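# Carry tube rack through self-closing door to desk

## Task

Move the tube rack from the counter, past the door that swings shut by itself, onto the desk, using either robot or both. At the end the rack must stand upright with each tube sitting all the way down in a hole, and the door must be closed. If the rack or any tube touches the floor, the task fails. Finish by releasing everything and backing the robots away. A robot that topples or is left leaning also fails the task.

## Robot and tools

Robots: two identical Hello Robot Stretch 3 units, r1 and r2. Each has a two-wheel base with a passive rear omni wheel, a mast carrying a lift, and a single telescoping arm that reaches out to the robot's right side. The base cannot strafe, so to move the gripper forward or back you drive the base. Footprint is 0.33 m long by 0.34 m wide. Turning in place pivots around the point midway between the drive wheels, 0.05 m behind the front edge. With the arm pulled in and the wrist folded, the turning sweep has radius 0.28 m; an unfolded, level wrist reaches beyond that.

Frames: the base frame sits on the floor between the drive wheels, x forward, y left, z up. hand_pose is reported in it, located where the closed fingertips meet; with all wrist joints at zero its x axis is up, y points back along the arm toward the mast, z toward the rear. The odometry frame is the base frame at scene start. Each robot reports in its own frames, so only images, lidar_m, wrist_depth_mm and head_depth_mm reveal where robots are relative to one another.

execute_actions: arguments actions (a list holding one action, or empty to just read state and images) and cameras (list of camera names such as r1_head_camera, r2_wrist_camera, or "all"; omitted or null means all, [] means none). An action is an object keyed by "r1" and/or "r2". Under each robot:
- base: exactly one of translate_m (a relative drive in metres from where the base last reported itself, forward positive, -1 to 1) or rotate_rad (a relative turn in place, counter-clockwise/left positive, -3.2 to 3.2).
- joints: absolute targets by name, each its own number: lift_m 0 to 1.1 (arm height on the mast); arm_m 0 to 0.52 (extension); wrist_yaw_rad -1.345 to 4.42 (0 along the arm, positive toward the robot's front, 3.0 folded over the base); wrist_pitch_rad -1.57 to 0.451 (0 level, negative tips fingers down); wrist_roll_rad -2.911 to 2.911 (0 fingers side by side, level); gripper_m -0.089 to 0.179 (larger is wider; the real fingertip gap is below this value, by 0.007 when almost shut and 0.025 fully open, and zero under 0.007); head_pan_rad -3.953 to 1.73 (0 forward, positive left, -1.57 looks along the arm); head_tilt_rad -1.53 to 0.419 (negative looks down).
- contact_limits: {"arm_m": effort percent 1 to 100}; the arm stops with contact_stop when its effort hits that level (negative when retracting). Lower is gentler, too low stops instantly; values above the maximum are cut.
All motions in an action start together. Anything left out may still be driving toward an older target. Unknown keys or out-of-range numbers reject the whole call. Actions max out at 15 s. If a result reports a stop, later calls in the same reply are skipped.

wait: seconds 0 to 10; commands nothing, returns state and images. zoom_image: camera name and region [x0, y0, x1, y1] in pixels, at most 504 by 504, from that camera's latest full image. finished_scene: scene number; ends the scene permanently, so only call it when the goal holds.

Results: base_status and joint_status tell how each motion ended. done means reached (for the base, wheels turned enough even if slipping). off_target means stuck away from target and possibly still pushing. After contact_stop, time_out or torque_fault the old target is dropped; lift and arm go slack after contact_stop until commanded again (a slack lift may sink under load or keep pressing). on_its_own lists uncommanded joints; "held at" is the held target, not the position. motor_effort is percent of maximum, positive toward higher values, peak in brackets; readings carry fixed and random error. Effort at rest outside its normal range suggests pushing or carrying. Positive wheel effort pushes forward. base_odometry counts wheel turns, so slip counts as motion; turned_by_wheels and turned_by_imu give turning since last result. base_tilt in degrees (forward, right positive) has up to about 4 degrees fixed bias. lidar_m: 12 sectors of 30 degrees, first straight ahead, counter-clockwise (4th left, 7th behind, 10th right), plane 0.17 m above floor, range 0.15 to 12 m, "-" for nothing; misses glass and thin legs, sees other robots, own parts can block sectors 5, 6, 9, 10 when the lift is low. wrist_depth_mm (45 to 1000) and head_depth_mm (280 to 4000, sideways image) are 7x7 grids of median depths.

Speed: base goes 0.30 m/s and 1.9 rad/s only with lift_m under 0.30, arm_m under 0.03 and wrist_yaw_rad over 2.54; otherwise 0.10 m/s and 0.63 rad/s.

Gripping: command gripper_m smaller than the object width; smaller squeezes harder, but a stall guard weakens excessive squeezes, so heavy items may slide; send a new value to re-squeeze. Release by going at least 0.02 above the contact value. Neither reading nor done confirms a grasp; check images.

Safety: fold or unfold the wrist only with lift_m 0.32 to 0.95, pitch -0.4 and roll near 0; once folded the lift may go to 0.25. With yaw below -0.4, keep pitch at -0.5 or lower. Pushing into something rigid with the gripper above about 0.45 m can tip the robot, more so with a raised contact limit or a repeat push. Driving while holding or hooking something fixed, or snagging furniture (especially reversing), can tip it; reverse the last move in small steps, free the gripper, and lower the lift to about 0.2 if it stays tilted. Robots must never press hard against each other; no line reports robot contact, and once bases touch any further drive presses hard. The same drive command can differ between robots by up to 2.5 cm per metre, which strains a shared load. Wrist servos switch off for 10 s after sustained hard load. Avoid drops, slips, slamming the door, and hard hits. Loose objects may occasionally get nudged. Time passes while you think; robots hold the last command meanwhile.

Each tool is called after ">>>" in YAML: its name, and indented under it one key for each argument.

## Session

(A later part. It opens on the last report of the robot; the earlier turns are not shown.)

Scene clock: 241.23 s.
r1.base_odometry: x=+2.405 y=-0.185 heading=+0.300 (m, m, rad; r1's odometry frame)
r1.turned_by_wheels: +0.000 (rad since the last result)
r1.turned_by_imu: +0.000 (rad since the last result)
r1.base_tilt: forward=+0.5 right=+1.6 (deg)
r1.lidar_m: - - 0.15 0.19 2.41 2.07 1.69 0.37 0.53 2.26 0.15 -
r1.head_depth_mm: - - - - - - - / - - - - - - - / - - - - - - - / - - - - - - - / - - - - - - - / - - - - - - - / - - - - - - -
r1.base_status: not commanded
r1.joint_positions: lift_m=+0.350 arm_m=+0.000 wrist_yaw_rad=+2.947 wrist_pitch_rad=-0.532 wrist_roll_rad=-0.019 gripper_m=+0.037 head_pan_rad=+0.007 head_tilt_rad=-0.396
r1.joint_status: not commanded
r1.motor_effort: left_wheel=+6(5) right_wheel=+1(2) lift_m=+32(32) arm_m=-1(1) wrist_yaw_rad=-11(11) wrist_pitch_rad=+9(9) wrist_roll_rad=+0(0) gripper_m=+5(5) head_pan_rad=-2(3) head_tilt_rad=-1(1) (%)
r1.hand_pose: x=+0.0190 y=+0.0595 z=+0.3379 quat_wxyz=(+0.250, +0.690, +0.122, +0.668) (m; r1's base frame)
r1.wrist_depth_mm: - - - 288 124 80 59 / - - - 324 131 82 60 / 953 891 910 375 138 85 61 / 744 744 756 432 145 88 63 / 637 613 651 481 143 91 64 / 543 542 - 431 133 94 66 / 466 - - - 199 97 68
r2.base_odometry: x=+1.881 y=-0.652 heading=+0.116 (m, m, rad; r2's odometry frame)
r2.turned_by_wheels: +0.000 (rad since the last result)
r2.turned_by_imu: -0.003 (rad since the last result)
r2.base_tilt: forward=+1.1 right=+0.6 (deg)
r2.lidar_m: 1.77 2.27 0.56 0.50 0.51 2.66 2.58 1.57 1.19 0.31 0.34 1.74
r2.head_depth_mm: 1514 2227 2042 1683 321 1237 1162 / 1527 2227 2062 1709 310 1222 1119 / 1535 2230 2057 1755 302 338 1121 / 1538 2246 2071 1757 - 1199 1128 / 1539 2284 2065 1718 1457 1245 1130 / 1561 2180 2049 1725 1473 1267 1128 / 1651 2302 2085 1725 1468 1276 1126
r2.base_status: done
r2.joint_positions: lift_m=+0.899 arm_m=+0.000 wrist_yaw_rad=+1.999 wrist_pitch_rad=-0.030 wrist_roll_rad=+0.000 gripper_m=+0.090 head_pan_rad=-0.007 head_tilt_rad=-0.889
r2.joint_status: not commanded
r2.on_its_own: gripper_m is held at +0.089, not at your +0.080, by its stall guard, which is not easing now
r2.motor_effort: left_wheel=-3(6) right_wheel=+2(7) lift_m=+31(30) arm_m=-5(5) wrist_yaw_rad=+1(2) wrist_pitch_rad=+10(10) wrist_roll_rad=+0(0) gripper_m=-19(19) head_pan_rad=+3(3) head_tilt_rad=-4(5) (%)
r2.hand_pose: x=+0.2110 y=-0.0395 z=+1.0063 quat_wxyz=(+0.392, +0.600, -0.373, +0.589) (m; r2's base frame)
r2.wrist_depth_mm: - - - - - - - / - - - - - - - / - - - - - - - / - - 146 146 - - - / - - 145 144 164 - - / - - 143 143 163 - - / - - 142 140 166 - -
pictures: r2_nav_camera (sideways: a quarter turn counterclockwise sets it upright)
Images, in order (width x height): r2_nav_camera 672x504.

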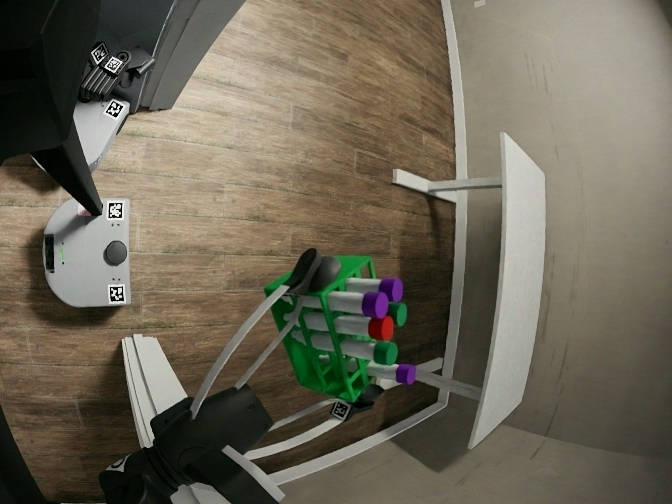

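>>> execute_actions:
  actions:
    - {"r2":{"base":{"translate_m":1.0}}}
  cameras: ["r2_nav_camera"]

>>> execute_actions:
  actions:
    - {"r1":{"base":{"translate_m":-0.15}}}
  cameras: ["r1_nav_camera"]

Scene clock: 255.73 s.
r1.base_odometry: x=+2.405 y=-0.185 heading=+0.300 (m, m, rad; r1's odometry frame)
r1.turned_by_wheels: +0.000 (rad since the last result)
r1.turned_by_imu: +0.001 (rad since the last result)
r1.base_tilt: forward=+0.6 right=+1.6 (deg)
r1.lidar_m: - - 0.15 0.19 2.41 2.07 1.69 0.86 1.85 1.15 0.15 -
r1.head_depth_mm: - - - - - - - / - - - - - - - / - - - - - - - / - - - - - - - / - - - - - - - / - - - - - - - / - - - - - - -
r1.base_status: not commanded
r1.joint_positions: lift_m=+0.350 arm_m=+0.000 wrist_yaw_rad=+2.947 wrist_pitch_rad=-0.532 wrist_roll_rad=-0.019 gripper_m=+0.037 head_pan_rad=+0.007 head_tilt_rad=-0.396
r1.joint_status: not commanded
r1.motor_effort: left_wheel=+6(5) right_wheel=+2(2) lift_m=+32(32) arm_m=+0(2) wrist_yaw_rad=-12(12) wrist_pitch_rad=+9(9) wrist_roll_rad=+0(1) gripper_m=+5(5) head_pan_rad=-3(3) head_tilt_rad=-2(2) (%)
r1.hand_pose: x=+0.0190 y=+0.0595 z=+0.3379 quat_wxyz=(+0.250, +0.690, +0.122, +0.668) (m; r1's base frame)
r1.wrist_depth_mm: - - - 290 124 80 59 / - - - 321 130 82 60 / 958 897 904 368 137 85 62 / 749 745 723 438 145 88 63 / 626 618 642 493 142 91 64 / 524 528 - 428 134 94 66 / 473 - - - 198 97 68
r2.base_odometry: x=+2.874 y=-0.537 heading=+0.116 (m, m, rad; r2's odometry frame)
r2.turned_by_wheels: +0.000 (rad since the last result)
r2.turned_by_imu: -0.008 (rad since the last result)
r2.base_tilt: forward=+1.1 right=+0.8 (deg)
r2.lidar_m: 1.16 0.82 1.72 2.54 1.17 0.99 3.54 0.92 1.24 1.21 1.04 1.19
r2.head_depth_mm: 1008 1101 891 739 321 1240 1153 / 1007 1102 894 741 310 1219 1121 / 1012 1097 896 761 302 338 1125 / 1017 1098 901 764 - 1200 1122 / 1022 1106 903 746 663 1249 1132 / 1020 1119 902 748 681 1272 1130 / 1032 1120 908 750 1343 1252 1136
r2.base_status: done
r2.joint_positions: lift_m=+0.899 arm_m=+0.000 wrist_yaw_rad=+1.999 wrist_pitch_rad=-0.030 wrist_roll_rad=+0.000 gripper_m=+0.090 head_pan_rad=-0.007 head_tilt_rad=-0.889
r2.joint_status: not commanded
r2.on_its_own: gripper_m is held at +0.089, not at your +0.080, by its stall guard, which is not easing now
r2.motor_effort: left_wheel=-3(4) right_wheel=+1(8) lift_m=+30(31) arm_m=-5(5) wrist_yaw_rad=+2(1) wrist_pitch_rad=+10(11) wrist_roll_rad=+0(0) gripper_m=-19(18) head_pan_rad=+3(3) head_tilt_rad=-5(6) (%)
r2.hand_pose: x=+0.2110 y=-0.0395 z=+1.0063 quat_wxyz=(+0.392, +0.600, -0.373, +0.589) (m; r2's base frame)
r2.wrist_depth_mm: - - - - 957 870 783 / - - - - - 845 811 / - - - - - 902 799 / - - 146 144 - 946 844 / - - 145 143 164 889 812 / - - 143 143 164 - 640 / - - 142 140 166 481 486
pictures: r2_nav_camera (sideways: a quarter turn counterclockwise sets it upright)
Images, in order (width x height): r2_nav_camera 672x504.

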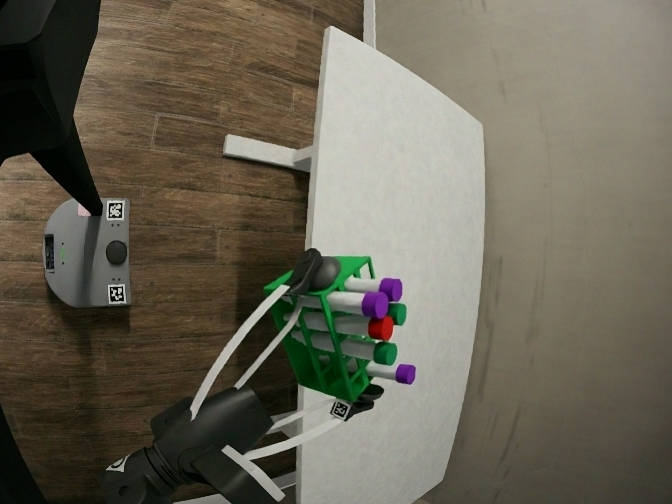

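Scene clock: 258.53 s.
r1.base_odometry: x=+2.262 y=-0.229 heading=+0.300 (m, m, rad; r1's odometry frame)
r1.turned_by_wheels: +0.000 (rad since the last result)
r1.turned_by_imu: -0.001 (rad since the last result)
r1.base_tilt: forward=+0.6 right=+1.6 (deg)
r1.lidar_m: - - 0.15 0.18 2.36 1.90 1.55 0.74 0.75 1.17 1.97 0.15
r1.head_depth_mm: - - - - - - - / - - - - - - - / - - - - - - - / - - - - - - - / - - - - - - - / - - - - - - - / - - - - - - -
r1.base_status: done
r1.joint_positions: lift_m=+0.350 arm_m=+0.000 wrist_yaw_rad=+2.933 wrist_pitch_rad=-0.529 wrist_roll_rad=-0.019 gripper_m=+0.037 head_pan_rad=+0.007 head_tilt_rad=-0.396
r1.joint_status: not commanded
r1.motor_effort: left_wheel=+4(8) right_wheel=+1(3) lift_m=+32(32) arm_m=-1(1) wrist_yaw_rad=-1(13) wrist_pitch_rad=+8(9) wrist_roll_rad=+0(0) gripper_m=+1(5) head_pan_rad=-3(3) head_tilt_rad=-1(1) (%)
r1.hand_pose: x=+0.0220 y=+0.0593 z=+0.3385 quat_wxyz=(+0.254, +0.691, +0.116, +0.666) (m; r1's base frame)
r1.wrist_depth_mm: - - 359 217 156 122 101 / - - 426 242 169 130 105 / 921 - 497 273 182 138 111 / 744 737 570 314 202 147 117 / 617 623 616 343 210 158 123 / 524 533 - 367 - 171 131 / 469 - - - 288 179 139
r2.base_odometry: x=+2.874 y=-0.537 heading=+0.116 (m, m, rad; r2's odometry frame)
r2.turned_by_wheels: +0.000 (rad since the last result)
r2.turned_by_imu: +0.000 (rad since the last result)
r2.base_tilt: forward=+1.2 right=+0.8 (deg)
r2.lidar_m: 1.16 0.81 1.72 2.54 1.17 0.98 1.41 0.92 1.25 1.21 1.05 1.19
r2.head_depth_mm: 1007 1093 891 735 321 1237 1157 / 1005 1091 897 743 310 1218 1123 / 1014 1102 897 758 303 338 1121 / 1015 1101 900 761 - 1200 1126 / 1018 1106 902 745 663 1252 1120 / 1026 1111 906 751 680 1271 1127 / 1030 1121 908 751 1344 1257 1132
r2.base_status: not commanded
r2.joint_positions: lift_m=+0.899 arm_m=+0.000 wrist_yaw_rad=+1.999 wrist_pitch_rad=-0.030 wrist_roll_rad=+0.000 gripper_m=+0.090 head_pan_rad=-0.007 head_tilt_rad=-0.889
r2.joint_status: not commanded
r2.on_its_own: gripper_m is held at +0.089, not at your +0.080, by its stall guard, which is not easing now
r2.motor_effort: left_wheel=-2(3) right_wheel=+1(1) lift_m=+30(30) arm_m=-5(5) wrist_yaw_rad=+2(2) wrist_pitch_rad=+10(10) wrist_roll_rad=+0(0) gripper_m=-18(19) head_pan_rad=+2(3) head_tilt_rad=-4(5) (%)
r2.hand_pose: x=+0.2110 y=-0.0395 z=+1.0063 quat_wxyz=(+0.392, +0.600, -0.373, +0.589) (m; r2's base frame)
r2.wrist_depth_mm: - - - - 955 843 763 / - - - - - 875 797 / - - - - - 905 789 / - - 146 145 - 910 854 / - - 145 144 163 935 842 / - - 144 143 162 - 625 / - - 142 141 165 486 488
pictures: r1_nav_camera (sideways: a quarter turn counterclockwise sets it upright)
Images, in order (width x height): r1_nav_camera 672x504.

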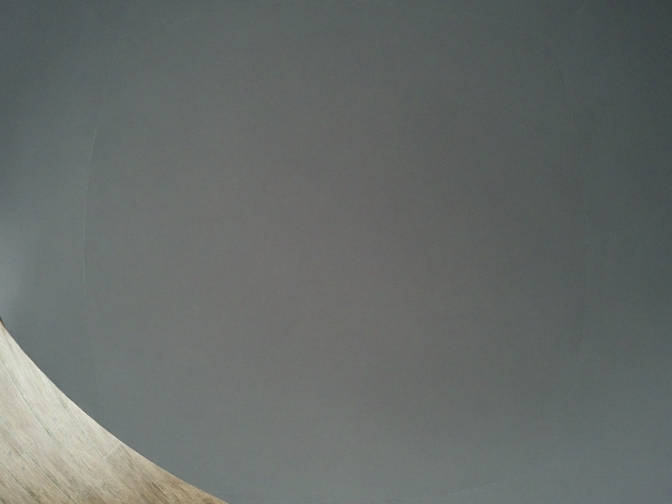

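>>> execute_actions:
  actions:
    - {"r1":{"base":{"rotate_rad":1.5}},"r2":{"base":{"rotate_rad":1.5},"joints":{"head_pan_rad":-1.57}}}
  cameras: ["r2_nav_camera"]

Scene clock: 269.80 s.
r1.base_odometry: x=+2.262 y=-0.229 heading=+1.799 (m, m, rad; r1's odometry frame)
r1.turned_by_wheels: +1.499 (rad since the last result)
r1.turned_by_imu: +1.068 (rad since the last result)
r1.base_tilt: forward=+0.5 right=+1.5 (deg)
r1.lidar_m: - 0.15 0.30 1.81 1.49 0.67 0.69 1.11 1.94 0.19 0.15 -
r1.head_depth_mm: - - - - - - - / - - - - - - - / - - - - - - - / - - - - - - - / - - - - - - - / - - - - - - - / - - - - - - -
r1.base_status: done
r1.joint_positions: lift_m=+0.350 arm_m=+0.000 wrist_yaw_rad=+2.880 wrist_pitch_rad=-0.529 wrist_roll_rad=-0.019 gripper_m=+0.037 head_pan_rad=-0.007 head_tilt_rad=-0.397
r1.joint_status: not commanded
r1.on_its_own: wrist_yaw_rad is held at +2.889, not at its first target +2.918, by its stall guard, which is not easing now
r1.motor_effort: left_wheel=-2(14) right_wheel=+15(38) lift_m=+32(32) arm_m=-1(0) wrist_yaw_rad=+8(21) wrist_pitch_rad=+8(11) wrist_roll_rad=+0(0) gripper_m=+1(6) head_pan_rad=+3(5) head_tilt_rad=-1(4) (%)
r1.hand_pose: x=+0.0328 y=+0.0568 z=+0.3386 quat_wxyz=(+0.272, +0.694, +0.097, +0.659) (m; r1's base frame)
r1.wrist_depth_mm: - - - - - 244 141 / - - - - - 234 138 / 956 - 907 886 830 226 134 / 755 - 746 747 657 218 132 / 626 608 639 623 466 211 129 / 546 536 - 539 - 205 126 / 476 - - 460 455 185 124
r2.base_odometry: x=+2.874 y=-0.537 heading=+1.616 (m, m, rad; r2's odometry frame)
r2.turned_by_wheels: +1.500 (rad since the last result)
r2.turned_by_imu: +1.504 (rad since the last result)
r2.base_tilt: forward=+1.2 right=+0.7 (deg)
r2.lidar_m: 2.53 1.24 0.99 1.21 1.06 1.20 1.21 1.04 1.21 1.16 0.81 1.61
r2.head_depth_mm: 1027 1113 888 765 - 1230 1118 / 1022 1115 893 759 - 1222 1123 / 1020 1110 894 760 - - 1134 / 1019 1109 900 763 1370 - 1127 / 1021 1103 900 746 680 - 1093 / 1021 1105 901 748 666 - - / 1021 1113 908 749 683 1303 -
r2.base_status: done
r2.joint_positions: lift_m=+0.899 arm_m=+0.000 wrist_yaw_rad=+1.999 wrist_pitch_rad=-0.030 wrist_roll_rad=+0.000 gripper_m=+0.090 head_pan_rad=-1.563 head_tilt_rad=-0.889
r2.joint_status: all done
r2.on_its_own: gripper_m is held at +0.089, not at your +0.080, by its stall guard, which is not easing now
r2.motor_effort: left_wheel=-3(9) right_wheel=+2(7) lift_m=+30(31) arm_m=-5(5) wrist_yaw_rad=+2(2) wrist_pitch_rad=+10(10) wrist_roll_rad=+0(0) gripper_m=-19(18) head_pan_rad=-3(33) head_tilt_rad=-5(6) (%)
r2.hand_pose: x=+0.2110 y=-0.0395 z=+1.0063 quat_wxyz=(+0.392, +0.600, -0.373, +0.589) (m; r2's base frame)
r2.wrist_depth_mm: 777 - - - - - - / 781 - - - - - - / 801 - - - - - - / 797 - 146 145 - - - / 819 968 144 144 164 - - / 834 929 143 143 162 - - / 831 - 143 141 166 - -
pictures: r2_nav_camera (sideways: a quarter turn counterclockwise sets it upright)
Images, in order (width x height): r2_nav_camera 672x504.

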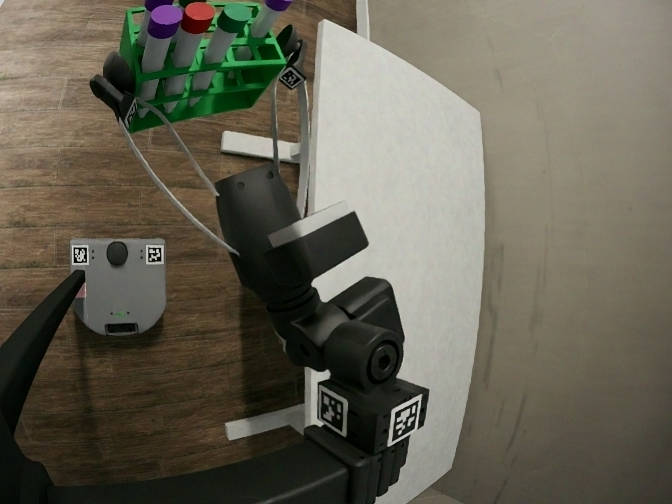

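>>> execute_actions:
  actions:
    - {"r1":{"base":{"rotate_rad":0.7}},"r2":{"joints":{"wrist_yaw_rad":0,"arm_m":0.35}}}
  cameras: ["r2_nav_camera","r2_wrist_camera"]

Scene clock: 276.77 s.
r1.base_odometry: x=+2.262 y=-0.229 heading=+2.498 (m, m, rad; r1's odometry frame)
r1.turned_by_wheels: +0.699 (rad since the last result)
r1.turned_by_imu: +0.318 (rad since the last result)
r1.base_tilt: forward=+0.5 right=+1.6 (deg)
r1.lidar_m: 0.18 0.29 2.11 1.50 0.83 0.62 1.07 1.05 0.41 0.20 0.17 0.17
r1.head_depth_mm: - - - - - - - / - - - - - - - / - - - - - - - / - - - - - - - / - - - - - 289 312 / - - - - 293 325 387 / - - - 298 340 409 513
r1.base_status: done
r1.joint_positions: lift_m=+0.350 arm_m=+0.000 wrist_yaw_rad=+2.872 wrist_pitch_rad=-0.529 wrist_roll_rad=-0.019 gripper_m=+0.037 head_pan_rad=-0.007 head_tilt_rad=-0.397
r1.joint_status: not commanded
r1.on_its_own: wrist_yaw_rad is held at +2.889, not at its first target +2.918, by its stall guard, which is not easing now; wrist_yaw_rad is at rest, and its effort (+13) is outside its rest range (-12 to +12)
r1.motor_effort: left_wheel=-3(9) right_wheel=+18(21) lift_m=+32(32) arm_m=-1(1) wrist_yaw_rad=+13(20) wrist_pitch_rad=+8(8) wrist_roll_rad=+0(0) gripper_m=+1(1) head_pan_rad=+3(3) head_tilt_rad=-1(2) (%)
r1.hand_pose: x=+0.0345 y=+0.0564 z=+0.3386 quat_wxyz=(+0.274, +0.695, +0.094, +0.658) (m; r1's base frame)
r1.wrist_depth_mm: - - - - - - - / - - - - - - 433 / 944 - 946 927 905 915 375 / 772 - 748 735 727 706 339 / 639 612 629 619 630 585 296 / 539 538 - 532 - 503 274 / 476 - - 478 446 432 250
r2.base_odometry: x=+2.874 y=-0.537 heading=+1.616 (m, m, rad; r2's odometry frame)
r2.turned_by_wheels: +0.000 (rad since the last result)
r2.turned_by_imu: -0.001 (rad since the last result)
r2.base_tilt: forward=+1.3 right=+0.9 (deg)
r2.lidar_m: 2.53 1.24 0.99 1.15 1.06 1.20 1.21 1.05 1.21 1.16 0.82 1.61
r2.head_depth_mm: 1013 - - 739 674 1259 1117 / 986 - 895 739 675 1258 1123 / 974 - 894 740 675 1263 1134 / 961 1052 897 742 678 1268 1126 / 1016 1105 903 745 678 1271 1129 / 1016 1104 906 746 678 1269 1132 / 1018 1107 905 746 682 1259 1131
r2.base_status: not commanded
r2.joint_positions: lift_m=+0.899 arm_m=+0.350 wrist_yaw_rad=+0.001 wrist_pitch_rad=-0.031 wrist_roll_rad=+0.000 gripper_m=+0.090 head_pan_rad=-1.563 head_tilt_rad=-0.889
r2.joint_status: all done
r2.on_its_own: gripper_m is held at +0.089, not at your +0.080, by its stall guard, which is not easing now
r2.motor_effort: left_wheel=-4(4) right_wheel=+2(2) lift_m=+31(31) arm_m=+5(0) wrist_yaw_rad=-1(5) wrist_pitch_rad=+10(10) wrist_roll_rad=+0(0) gripper_m=-19(19) head_pan_rad=-3(3) head_tilt_rad=-6(4) (%)
r2.hand_pose: x=-0.0211 y=-0.7500 z=+1.0062 quat_wxyz=(+0.707, +0.012, -0.707, -0.011) (m; r2's base frame)
r2.wrist_depth_mm: 513 508 508 530 525 523 533 / 529 533 531 530 537 538 543 / 540 540 544 550 553 556 546 / 555 571 145 172 564 571 567 / 566 572 145 144 164 596 593 / 593 583 144 145 163 - 610 / 556 522 142 141 165 488 477
pictures: r2_nav_camera (sideways: a quarter turn counterclockwise sets it upright), r2_wrist_camera
Images, in order (width x height): r2_nav_camera 672x504, r2_wrist_camera 644x364.

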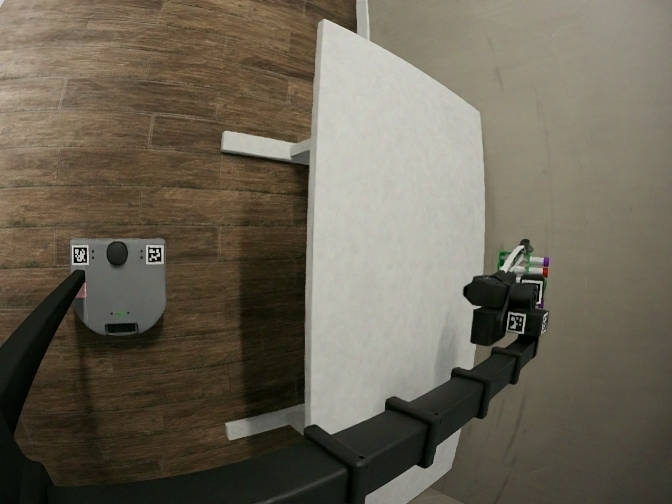

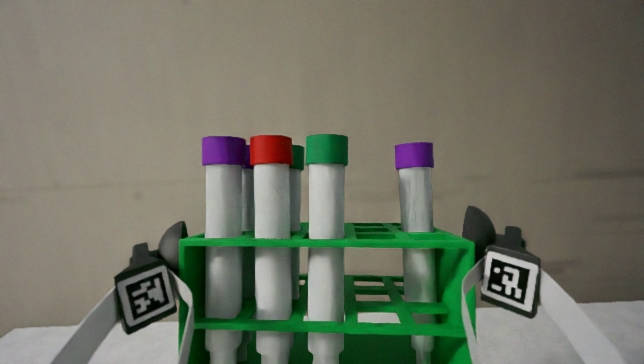

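>>> execute_actions:
  actions:
    - {"r1":{"base":{"translate_m":-0.5}},"r2":{"joints":{"lift_m":0.72}}}
  cameras: ["r1_nav_camera","r2_wrist_camera"]

Scene clock: 287.90 s.
r1.base_odometry: x=+2.662 y=-0.529 heading=+2.498 (m, m, rad; r1's odometry frame)
r1.turned_by_wheels: +0.000 (rad since the last result)
r1.turned_by_imu: +0.003 (rad since the last result)
r1.base_tilt: forward=+0.6 right=+1.6 (deg)
r1.lidar_m: 0.21 0.20 0.21 0.28 0.38 1.22 1.62 0.59 1.53 2.65 0.56 0.29
r1.head_depth_mm: - - - - 296 340 412 / - - - - - 302 358 / - - - - - 289 316 / - - - - - - 292 / - - - - - - - / - - - - - - - / - - - - - - -
r1.base_status: done
r1.joint_positions: lift_m=+0.350 arm_m=+0.000 wrist_yaw_rad=+2.889 wrist_pitch_rad=-0.527 wrist_roll_rad=-0.019 gripper_m=+0.037 head_pan_rad=-0.007 head_tilt_rad=-0.400
r1.joint_status: not commanded
r1.on_its_own: wrist_yaw_rad is held at +2.889, not at its first target +2.918, by its stall guard, which is not easing now
r1.motor_effort: left_wheel=+0(24) right_wheel=+0(14) lift_m=+32(34) arm_m=-1(1) wrist_yaw_rad=+1(12) wrist_pitch_rad=+7(9) wrist_roll_rad=+0(0) gripper_m=+1(2) head_pan_rad=+3(3) head_tilt_rad=+1(1) (%)
r1.hand_pose: x=+0.0311 y=+0.0575 z=+0.3389 quat_wxyz=(+0.268, +0.694, +0.100, +0.661) (m; r1's base frame)
r1.wrist_depth_mm: - 339 357 291 229 186 158 / 904 385 393 323 246 198 167 / 889 - 434 362 270 213 177 / 770 - 498 418 296 229 189 / 640 621 555 464 313 249 202 / 538 532 - 499 - 273 217 / 477 - - 455 436 293 234
r2.base_odometry: x=+2.874 y=-0.537 heading=+1.616 (m, m, rad; r2's odometry frame)
r2.turned_by_wheels: +0.000 (rad since the last result)
r2.turned_by_imu: -0.001 (rad since the last result)
r2.base_tilt: forward=+1.3 right=+0.8 (deg)
r2.lidar_m: 2.53 1.24 0.98 0.71 0.75 1.19 1.21 1.05 1.21 1.16 0.82 1.62
r2.head_depth_mm: 1024 1115 889 756 664 - - / 1023 1111 948 721 1017 1269 1123 / 1020 1112 - 724 676 1266 1125 / 1020 1107 844 742 676 1268 1130 / 1014 1104 899 743 680 1266 1126 / 1020 1102 904 749 682 1274 1127 / 1016 1112 907 751 683 1257 1132
r2.base_status: not commanded
r2.joint_positions: lift_m=+0.720 arm_m=+0.350 wrist_yaw_rad=+0.001 wrist_pitch_rad=-0.031 wrist_roll_rad=+0.000 gripper_m=+0.090 head_pan_rad=-1.563 head_tilt_rad=-0.889
r2.joint_status: all done
r2.on_its_own: gripper_m is held at +0.089, not at your +0.080, by its stall guard, which is not easing now
r2.motor_effort: left_wheel=-4(4) right_wheel=+2(3) lift_m=+13(27) arm_m=+5(5) wrist_yaw_rad=-2(1) wrist_pitch_rad=+10(11) wrist_roll_rad=+0(0) gripper_m=-19(19) head_pan_rad=-3(3) head_tilt_rad=-4(4) (%)
r2.hand_pose: x=-0.0211 y=-0.7499 z=+0.8271 quat_wxyz=(+0.707, +0.012, -0.707, -0.011) (m; r2's base frame)
r2.wrist_depth_mm: 508 511 521 515 522 528 532 / 524 533 529 538 540 546 552 / 532 546 552 551 550 561 558 / 553 556 146 169 559 562 577 / 568 569 144 143 164 492 433 / 361 387 144 144 162 - 308 / 280 255 142 140 166 243 238
pictures: r1_nav_camera (sideways: a quarter turn counterclockwise sets it upright), r2_wrist_camera
Images, in order (width x height): r1_nav_camera 672x504, r2_wrist_camera 644x364.

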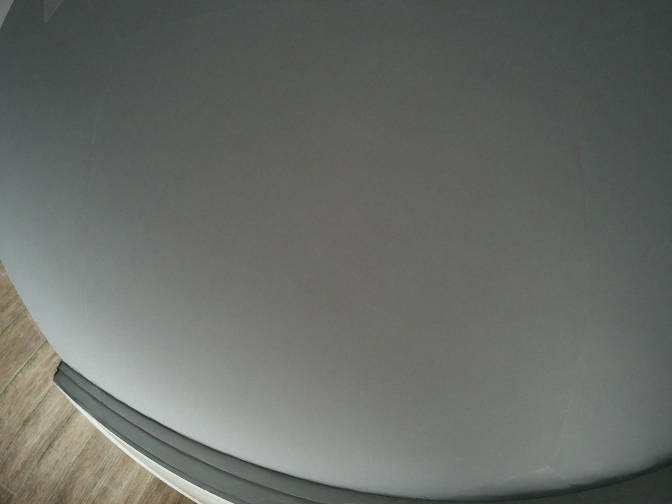

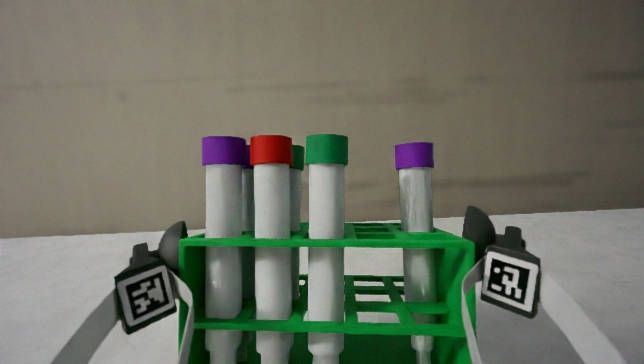

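>>> execute_actions:
  actions:
    - {"r1":{"base":{"translate_m":-0.12}},"r2":{"joints":{"lift_m":0.67}}}
  cameras: ["r2_wrist_camera"]

Scene clock: 292.97 s.
r1.base_odometry: x=+2.758 y=-0.601 heading=+2.499 (m, m, rad; r1's odometry frame)
r1.turned_by_wheels: +0.000 (rad since the last result)
r1.turned_by_imu: +0.000 (rad since the last result)
r1.base_tilt: forward=+0.6 right=+1.6 (deg)
r1.lidar_m: 0.32 0.30 0.31 0.34 0.80 1.15 1.50 0.49 1.45 2.50 0.95 0.44
r1.head_depth_mm: 303 334 372 419 481 564 682 / 287 310 344 383 434 500 593 / - 291 319 353 396 450 523 / - - 298 328 364 409 468 / - - 286 305 336 375 424 / - - - 289 313 346 387 / - - - - 293 321 356
r1.base_status: done
r1.joint_positions: lift_m=+0.350 arm_m=+0.000 wrist_yaw_rad=+2.889 wrist_pitch_rad=-0.527 wrist_roll_rad=-0.019 gripper_m=+0.037 head_pan_rad=-0.007 head_tilt_rad=-0.400
r1.joint_status: not commanded
r1.on_its_own: wrist_yaw_rad is held at +2.889, not at its first target +2.918, by its stall guard, which is not easing now
r1.motor_effort: left_wheel=+0(5) right_wheel=+0(3) lift_m=+32(32) arm_m=+0(0) wrist_yaw_rad=+1(0) wrist_pitch_rad=+7(7) wrist_roll_rad=+0(0) gripper_m=+1(0) head_pan_rad=+3(2) head_tilt_rad=+0(0) (%)
r1.hand_pose: x=+0.0311 y=+0.0575 z=+0.3389 quat_wxyz=(+0.268, +0.694, +0.100, +0.661) (m; r1's base frame)
r1.wrist_depth_mm: - 645 452 375 335 272 235 / 864 737 520 413 364 293 244 / 899 - 638 467 400 315 261 / 759 - 707 525 433 338 279 / 626 618 625 605 456 369 301 / 545 543 - 543 - 404 322 / 471 - - 463 455 435 346
r2.base_odometry: x=+2.874 y=-0.537 heading=+1.616 (m, m, rad; r2's odometry frame)
r2.turned_by_wheels: +0.000 (rad since the last result)
r2.turned_by_imu: -0.001 (rad since the last result)
r2.base_tilt: forward=+1.3 right=+0.8 (deg)
r2.lidar_m: 2.54 1.24 0.98 0.61 0.97 1.19 1.21 1.04 1.20 1.15 0.82 1.61
r2.head_depth_mm: 1024 1105 888 737 672 1284 - / 1024 1110 917 739 1361 1254 1129 / 1023 1114 855 708 675 1264 1132 / 1023 1109 836 735 674 1270 1125 / 1017 1107 902 745 678 1269 1126 / 1018 1105 905 746 681 1272 1131 / 1018 1107 906 750 682 1256 1133
r2.base_status: not commanded
r2.joint_positions: lift_m=+0.671 arm_m=+0.350 wrist_yaw_rad=+0.001 wrist_pitch_rad=-0.012 wrist_roll_rad=+0.000 gripper_m=+0.090 head_pan_rad=-1.563 head_tilt_rad=-0.889
r2.joint_status: all done
r2.on_its_own: gripper_m is held at +0.089, not at your +0.080, by its stall guard, which is not easing now
r2.motor_effort: left_wheel=-4(3) right_wheel=+2(2) lift_m=+12(12) arm_m=+4(4) wrist_yaw_rad=-1(1) wrist_pitch_rad=+4(11) wrist_roll_rad=+0(0) gripper_m=-19(19) head_pan_rad=-3(3) head_tilt_rad=-5(6) (%)
r2.hand_pose: x=-0.0211 y=-0.7505 z=+0.7821 quat_wxyz=(+0.707, +0.005, -0.707, -0.004) (m; r2's base frame)
r2.wrist_depth_mm: 512 514 529 528 529 517 526 / 520 536 537 538 542 549 551 / 547 536 534 548 549 551 565 / 551 545 136 137 552 567 555 / 437 419 139 138 160 374 329 / 274 290 144 148 165 - 231 / 213 189 149 148 164 180 177
pictures: r2_wrist_camera
Images, in order (width x height): r2_wrist_camera 644x364.

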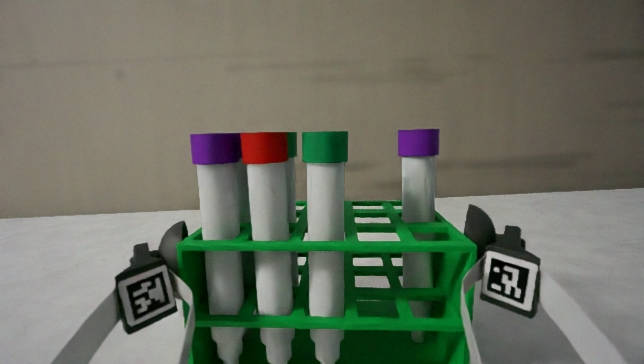

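Touched down; release.

>>> execute_actions:
  actions:
    - {"r2":{"joints":{"gripper_m":0.175}}}
  cameras: []

>>> execute_actions:
  actions:
    - {"r2":{"joints":{"arm_m":0.1}}}
  cameras: ["r2_wrist_camera","r2_head_camera"]

Scene clock: 297.27 s.
r1.base_odometry: x=+2.758 y=-0.601 heading=+2.499 (m, m, rad; r1's odometry frame)
r1.turned_by_wheels: +0.000 (rad since the last result)
r1.turned_by_imu: +0.000 (rad since the last result)
r1.base_tilt: forward=+0.5 right=+1.5 (deg)
r1.lidar_m: 0.32 0.30 0.31 0.35 0.80 1.15 1.50 0.49 1.45 2.50 0.95 0.44
r1.head_depth_mm: 303 334 371 419 481 564 683 / 287 311 343 383 434 501 592 / - 291 319 353 396 449 522 / - - 298 328 363 410 468 / - - 286 305 337 375 423 / - - - 289 313 346 387 / - - - - 293 321 356
r1.base_status: not commanded
r1.joint_positions: lift_m=+0.350 arm_m=+0.000 wrist_yaw_rad=+2.889 wrist_pitch_rad=-0.527 wrist_roll_rad=-0.019 gripper_m=+0.037 head_pan_rad=-0.007 head_tilt_rad=-0.400
r1.joint_status: not commanded
r1.on_its_own: wrist_yaw_rad is held at +2.889, not at its first target +2.918, by its stall guard, which is not easing now
r1.motor_effort: left_wheel=+0(1) right_wheel=+0(0) lift_m=+32(32) arm_m=-1(1) wrist_yaw_rad=+0(1) wrist_pitch_rad=+7(7) wrist_roll_rad=+0(0) gripper_m=+0(1) head_pan_rad=+2(3) head_tilt_rad=+0(1) (%)
r1.hand_pose: x=+0.0311 y=+0.0575 z=+0.3389 quat_wxyz=(+0.268, +0.694, +0.100, +0.661) (m; r1's base frame)
r1.wrist_depth_mm: - 623 447 379 334 276 233 / 863 732 513 414 369 295 248 / 891 - 611 467 392 314 263 / 756 - 688 529 438 341 279 / 634 616 619 586 458 367 298 / 543 533 - 542 - 400 319 / 466 - - 469 447 429 342
r2.base_odometry: x=+2.874 y=-0.537 heading=+1.616 (m, m, rad; r2's odometry frame)
r2.turned_by_wheels: +0.000 (rad since the last result)
r2.turned_by_imu: -0.001 (rad since the last result)
r2.base_tilt: forward=+1.3 right=+0.9 (deg)
r2.lidar_m: 2.53 1.24 0.98 0.61 0.97 1.20 1.21 1.05 1.21 1.16 0.82 1.62
r2.head_depth_mm: 1025 1112 890 735 670 1277 - / 1025 1112 920 738 1369 1264 1131 / 1026 1108 859 708 673 1259 1130 / 1020 1106 840 735 677 1268 1126 / 1021 1108 898 748 677 1270 1121 / 1020 1103 909 749 680 1271 1127 / 1020 1110 905 749 683 1256 1133
r2.base_status: not commanded
r2.joint_positions: lift_m=+0.671 arm_m=+0.350 wrist_yaw_rad=+0.001 wrist_pitch_rad=-0.017 wrist_roll_rad=+0.000 gripper_m=+0.175 head_pan_rad=-1.563 head_tilt_rad=-0.889
r2.joint_status: all done
r2.motor_effort: left_wheel=-4(4) right_wheel=+3(3) lift_m=+13(12) arm_m=+4(5) wrist_yaw_rad=-1(0) wrist_pitch_rad=+6(6) wrist_roll_rad=+0(0) gripper_m=+1(84) head_pan_rad=-3(3) head_tilt_rad=-4(4) (%)
r2.hand_pose: x=-0.0211 y=-0.7504 z=+0.7808 quat_wxyz=(+0.707, +0.007, -0.707, -0.006) (m; r2's base frame)
r2.wrist_depth_mm: 513 518 516 520 537 527 532 / 529 526 538 547 540 543 548 / 534 535 531 549 549 544 572 / 567 558 139 141 558 570 565 / 427 446 142 141 160 361 329 / 282 258 149 152 165 215 233 / 189 191 155 151 169 178 169
pictures: none
No camera images: the call's "cameras" was empty. Leave "cameras" out to get every camera's image.

Scene clock: 300.33 s.
r1.base_odometry: x=+2.758 y=-0.601 heading=+2.499 (m, m, rad; r1's odometry frame)
r1.turned_by_wheels: +0.000 (rad since the last result)
r1.turned_by_imu: +0.000 (rad since the last result)
r1.base_tilt: forward=+0.5 right=+1.6 (deg)
r1.lidar_m: 0.32 0.30 0.31 0.35 0.80 1.15 1.50 0.49 1.45 2.50 0.95 0.44
r1.head_depth_mm: 303 334 372 419 481 563 684 / 287 311 343 384 434 501 591 / - 291 319 353 396 451 522 / - - 298 328 364 409 468 / - - 286 305 336 375 424 / - - - 289 313 346 387 / - - - - 293 321 356
r1.base_status: not commanded
r1.joint_positions: lift_m=+0.350 arm_m=+0.000 wrist_yaw_rad=+2.889 wrist_pitch_rad=-0.527 wrist_roll_rad=-0.019 gripper_m=+0.037 head_pan_rad=-0.007 head_tilt_rad=-0.400
r1.joint_status: not commanded
r1.on_its_own: wrist_yaw_rad is held at +2.889, not at its first target +2.918, by its stall guard, which is not easing now
r1.motor_effort: left_wheel=+0(1) right_wheel=+0(0) lift_m=+32(32) arm_m=-1(1) wrist_yaw_rad=+0(1) wrist_pitch_rad=+7(7) wrist_roll_rad=+0(0) gripper_m=+1(1) head_pan_rad=+3(2) head_tilt_rad=+0(1) (%)
r1.hand_pose: x=+0.0311 y=+0.0575 z=+0.3389 quat_wxyz=(+0.268, +0.694, +0.100, +0.661) (m; r1's base frame)
r1.wrist_depth_mm: - 626 448 379 336 273 233 / 851 732 510 412 359 296 246 / 903 - 624 466 395 313 259 / 760 - 698 524 441 336 278 / 638 609 614 594 465 362 295 / 540 534 - 537 - 400 319 / 474 - - 461 451 431 343
r2.base_odometry: x=+2.874 y=-0.537 heading=+1.616 (m, m, rad; r2's odometry frame)
r2.turned_by_wheels: +0.000 (rad since the last result)
r2.turned_by_imu: +0.000 (rad since the last result)
r2.base_tilt: forward=+1.4 right=+0.7 (deg)
r2.lidar_m: 2.53 1.24 0.98 0.61 0.97 1.20 1.21 1.04 1.21 1.16 0.82 1.61
r2.head_depth_mm: 1021 1107 891 736 669 1291 - / 1017 1115 888 738 660 1221 1123 / 1017 1107 861 742 - 1222 1130 / 1018 1109 849 744 677 1262 1126 / 1017 1108 903 745 679 1270 1127 / 1022 1105 902 746 679 1270 1131 / 1021 1104 906 750 682 1251 1138
r2.base_status: not commanded
r2.joint_positions: lift_m=+0.671 arm_m=+0.100 wrist_yaw_rad=+0.001 wrist_pitch_rad=-0.018 wrist_roll_rad=+0.000 gripper_m=+0.175 head_pan_rad=-1.563 head_tilt_rad=-0.889
r2.joint_status: all done
r2.motor_effort: left_wheel=-4(4) right_wheel=+3(3) lift_m=+12(12) arm_m=-5(8) wrist_yaw_rad=-1(1) wrist_pitch_rad=+6(6) wrist_roll_rad=+0(0) gripper_m=+1(1) head_pan_rad=-3(3) head_tilt_rad=-4(4) (%)
r2.hand_pose: x=-0.0211 y=-0.5011 z=+0.7804 quat_wxyz=(+0.707, +0.007, -0.707, -0.006) (m; r2's base frame)
r2.wrist_depth_mm: 734 733 734 738 732 756 760 / 753 753 766 775 767 781 769 / 761 800 784 785 782 804 805 / 796 777 777 397 651 619 567 / 431 444 389 370 359 373 327 / 285 261 258 250 242 233 234 / 188 191 191 187 183 180 170
pictures: r2_head_camera (sideways: a quarter turn clockwise sets it upright), r2_wrist_camera
Images, in order (width x height): r2_head_camera 896x504, r2_wrist_camera 644x364.

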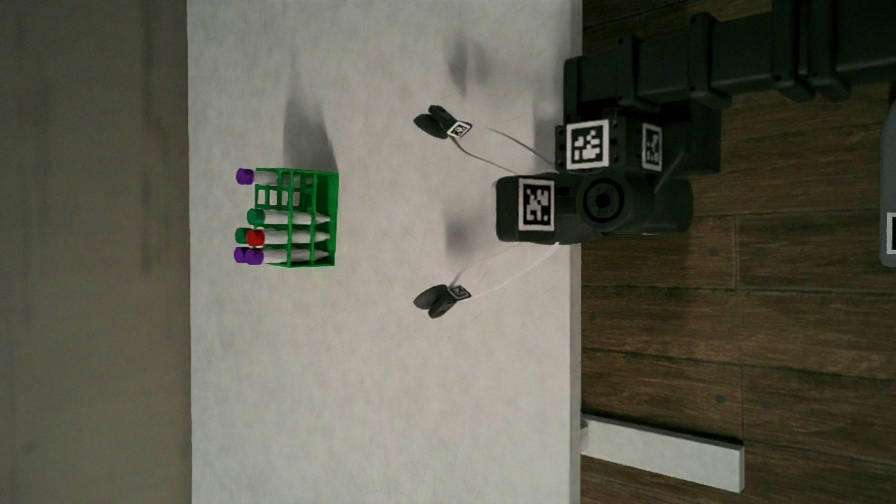

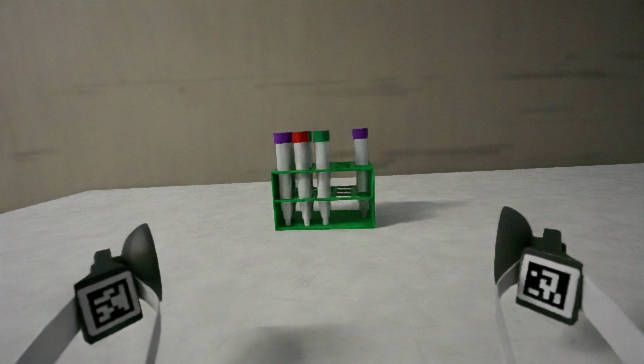

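Looks seated; door static and shut.

>>> finished_scene:
  scene: 2

The scene is finished: the task was done.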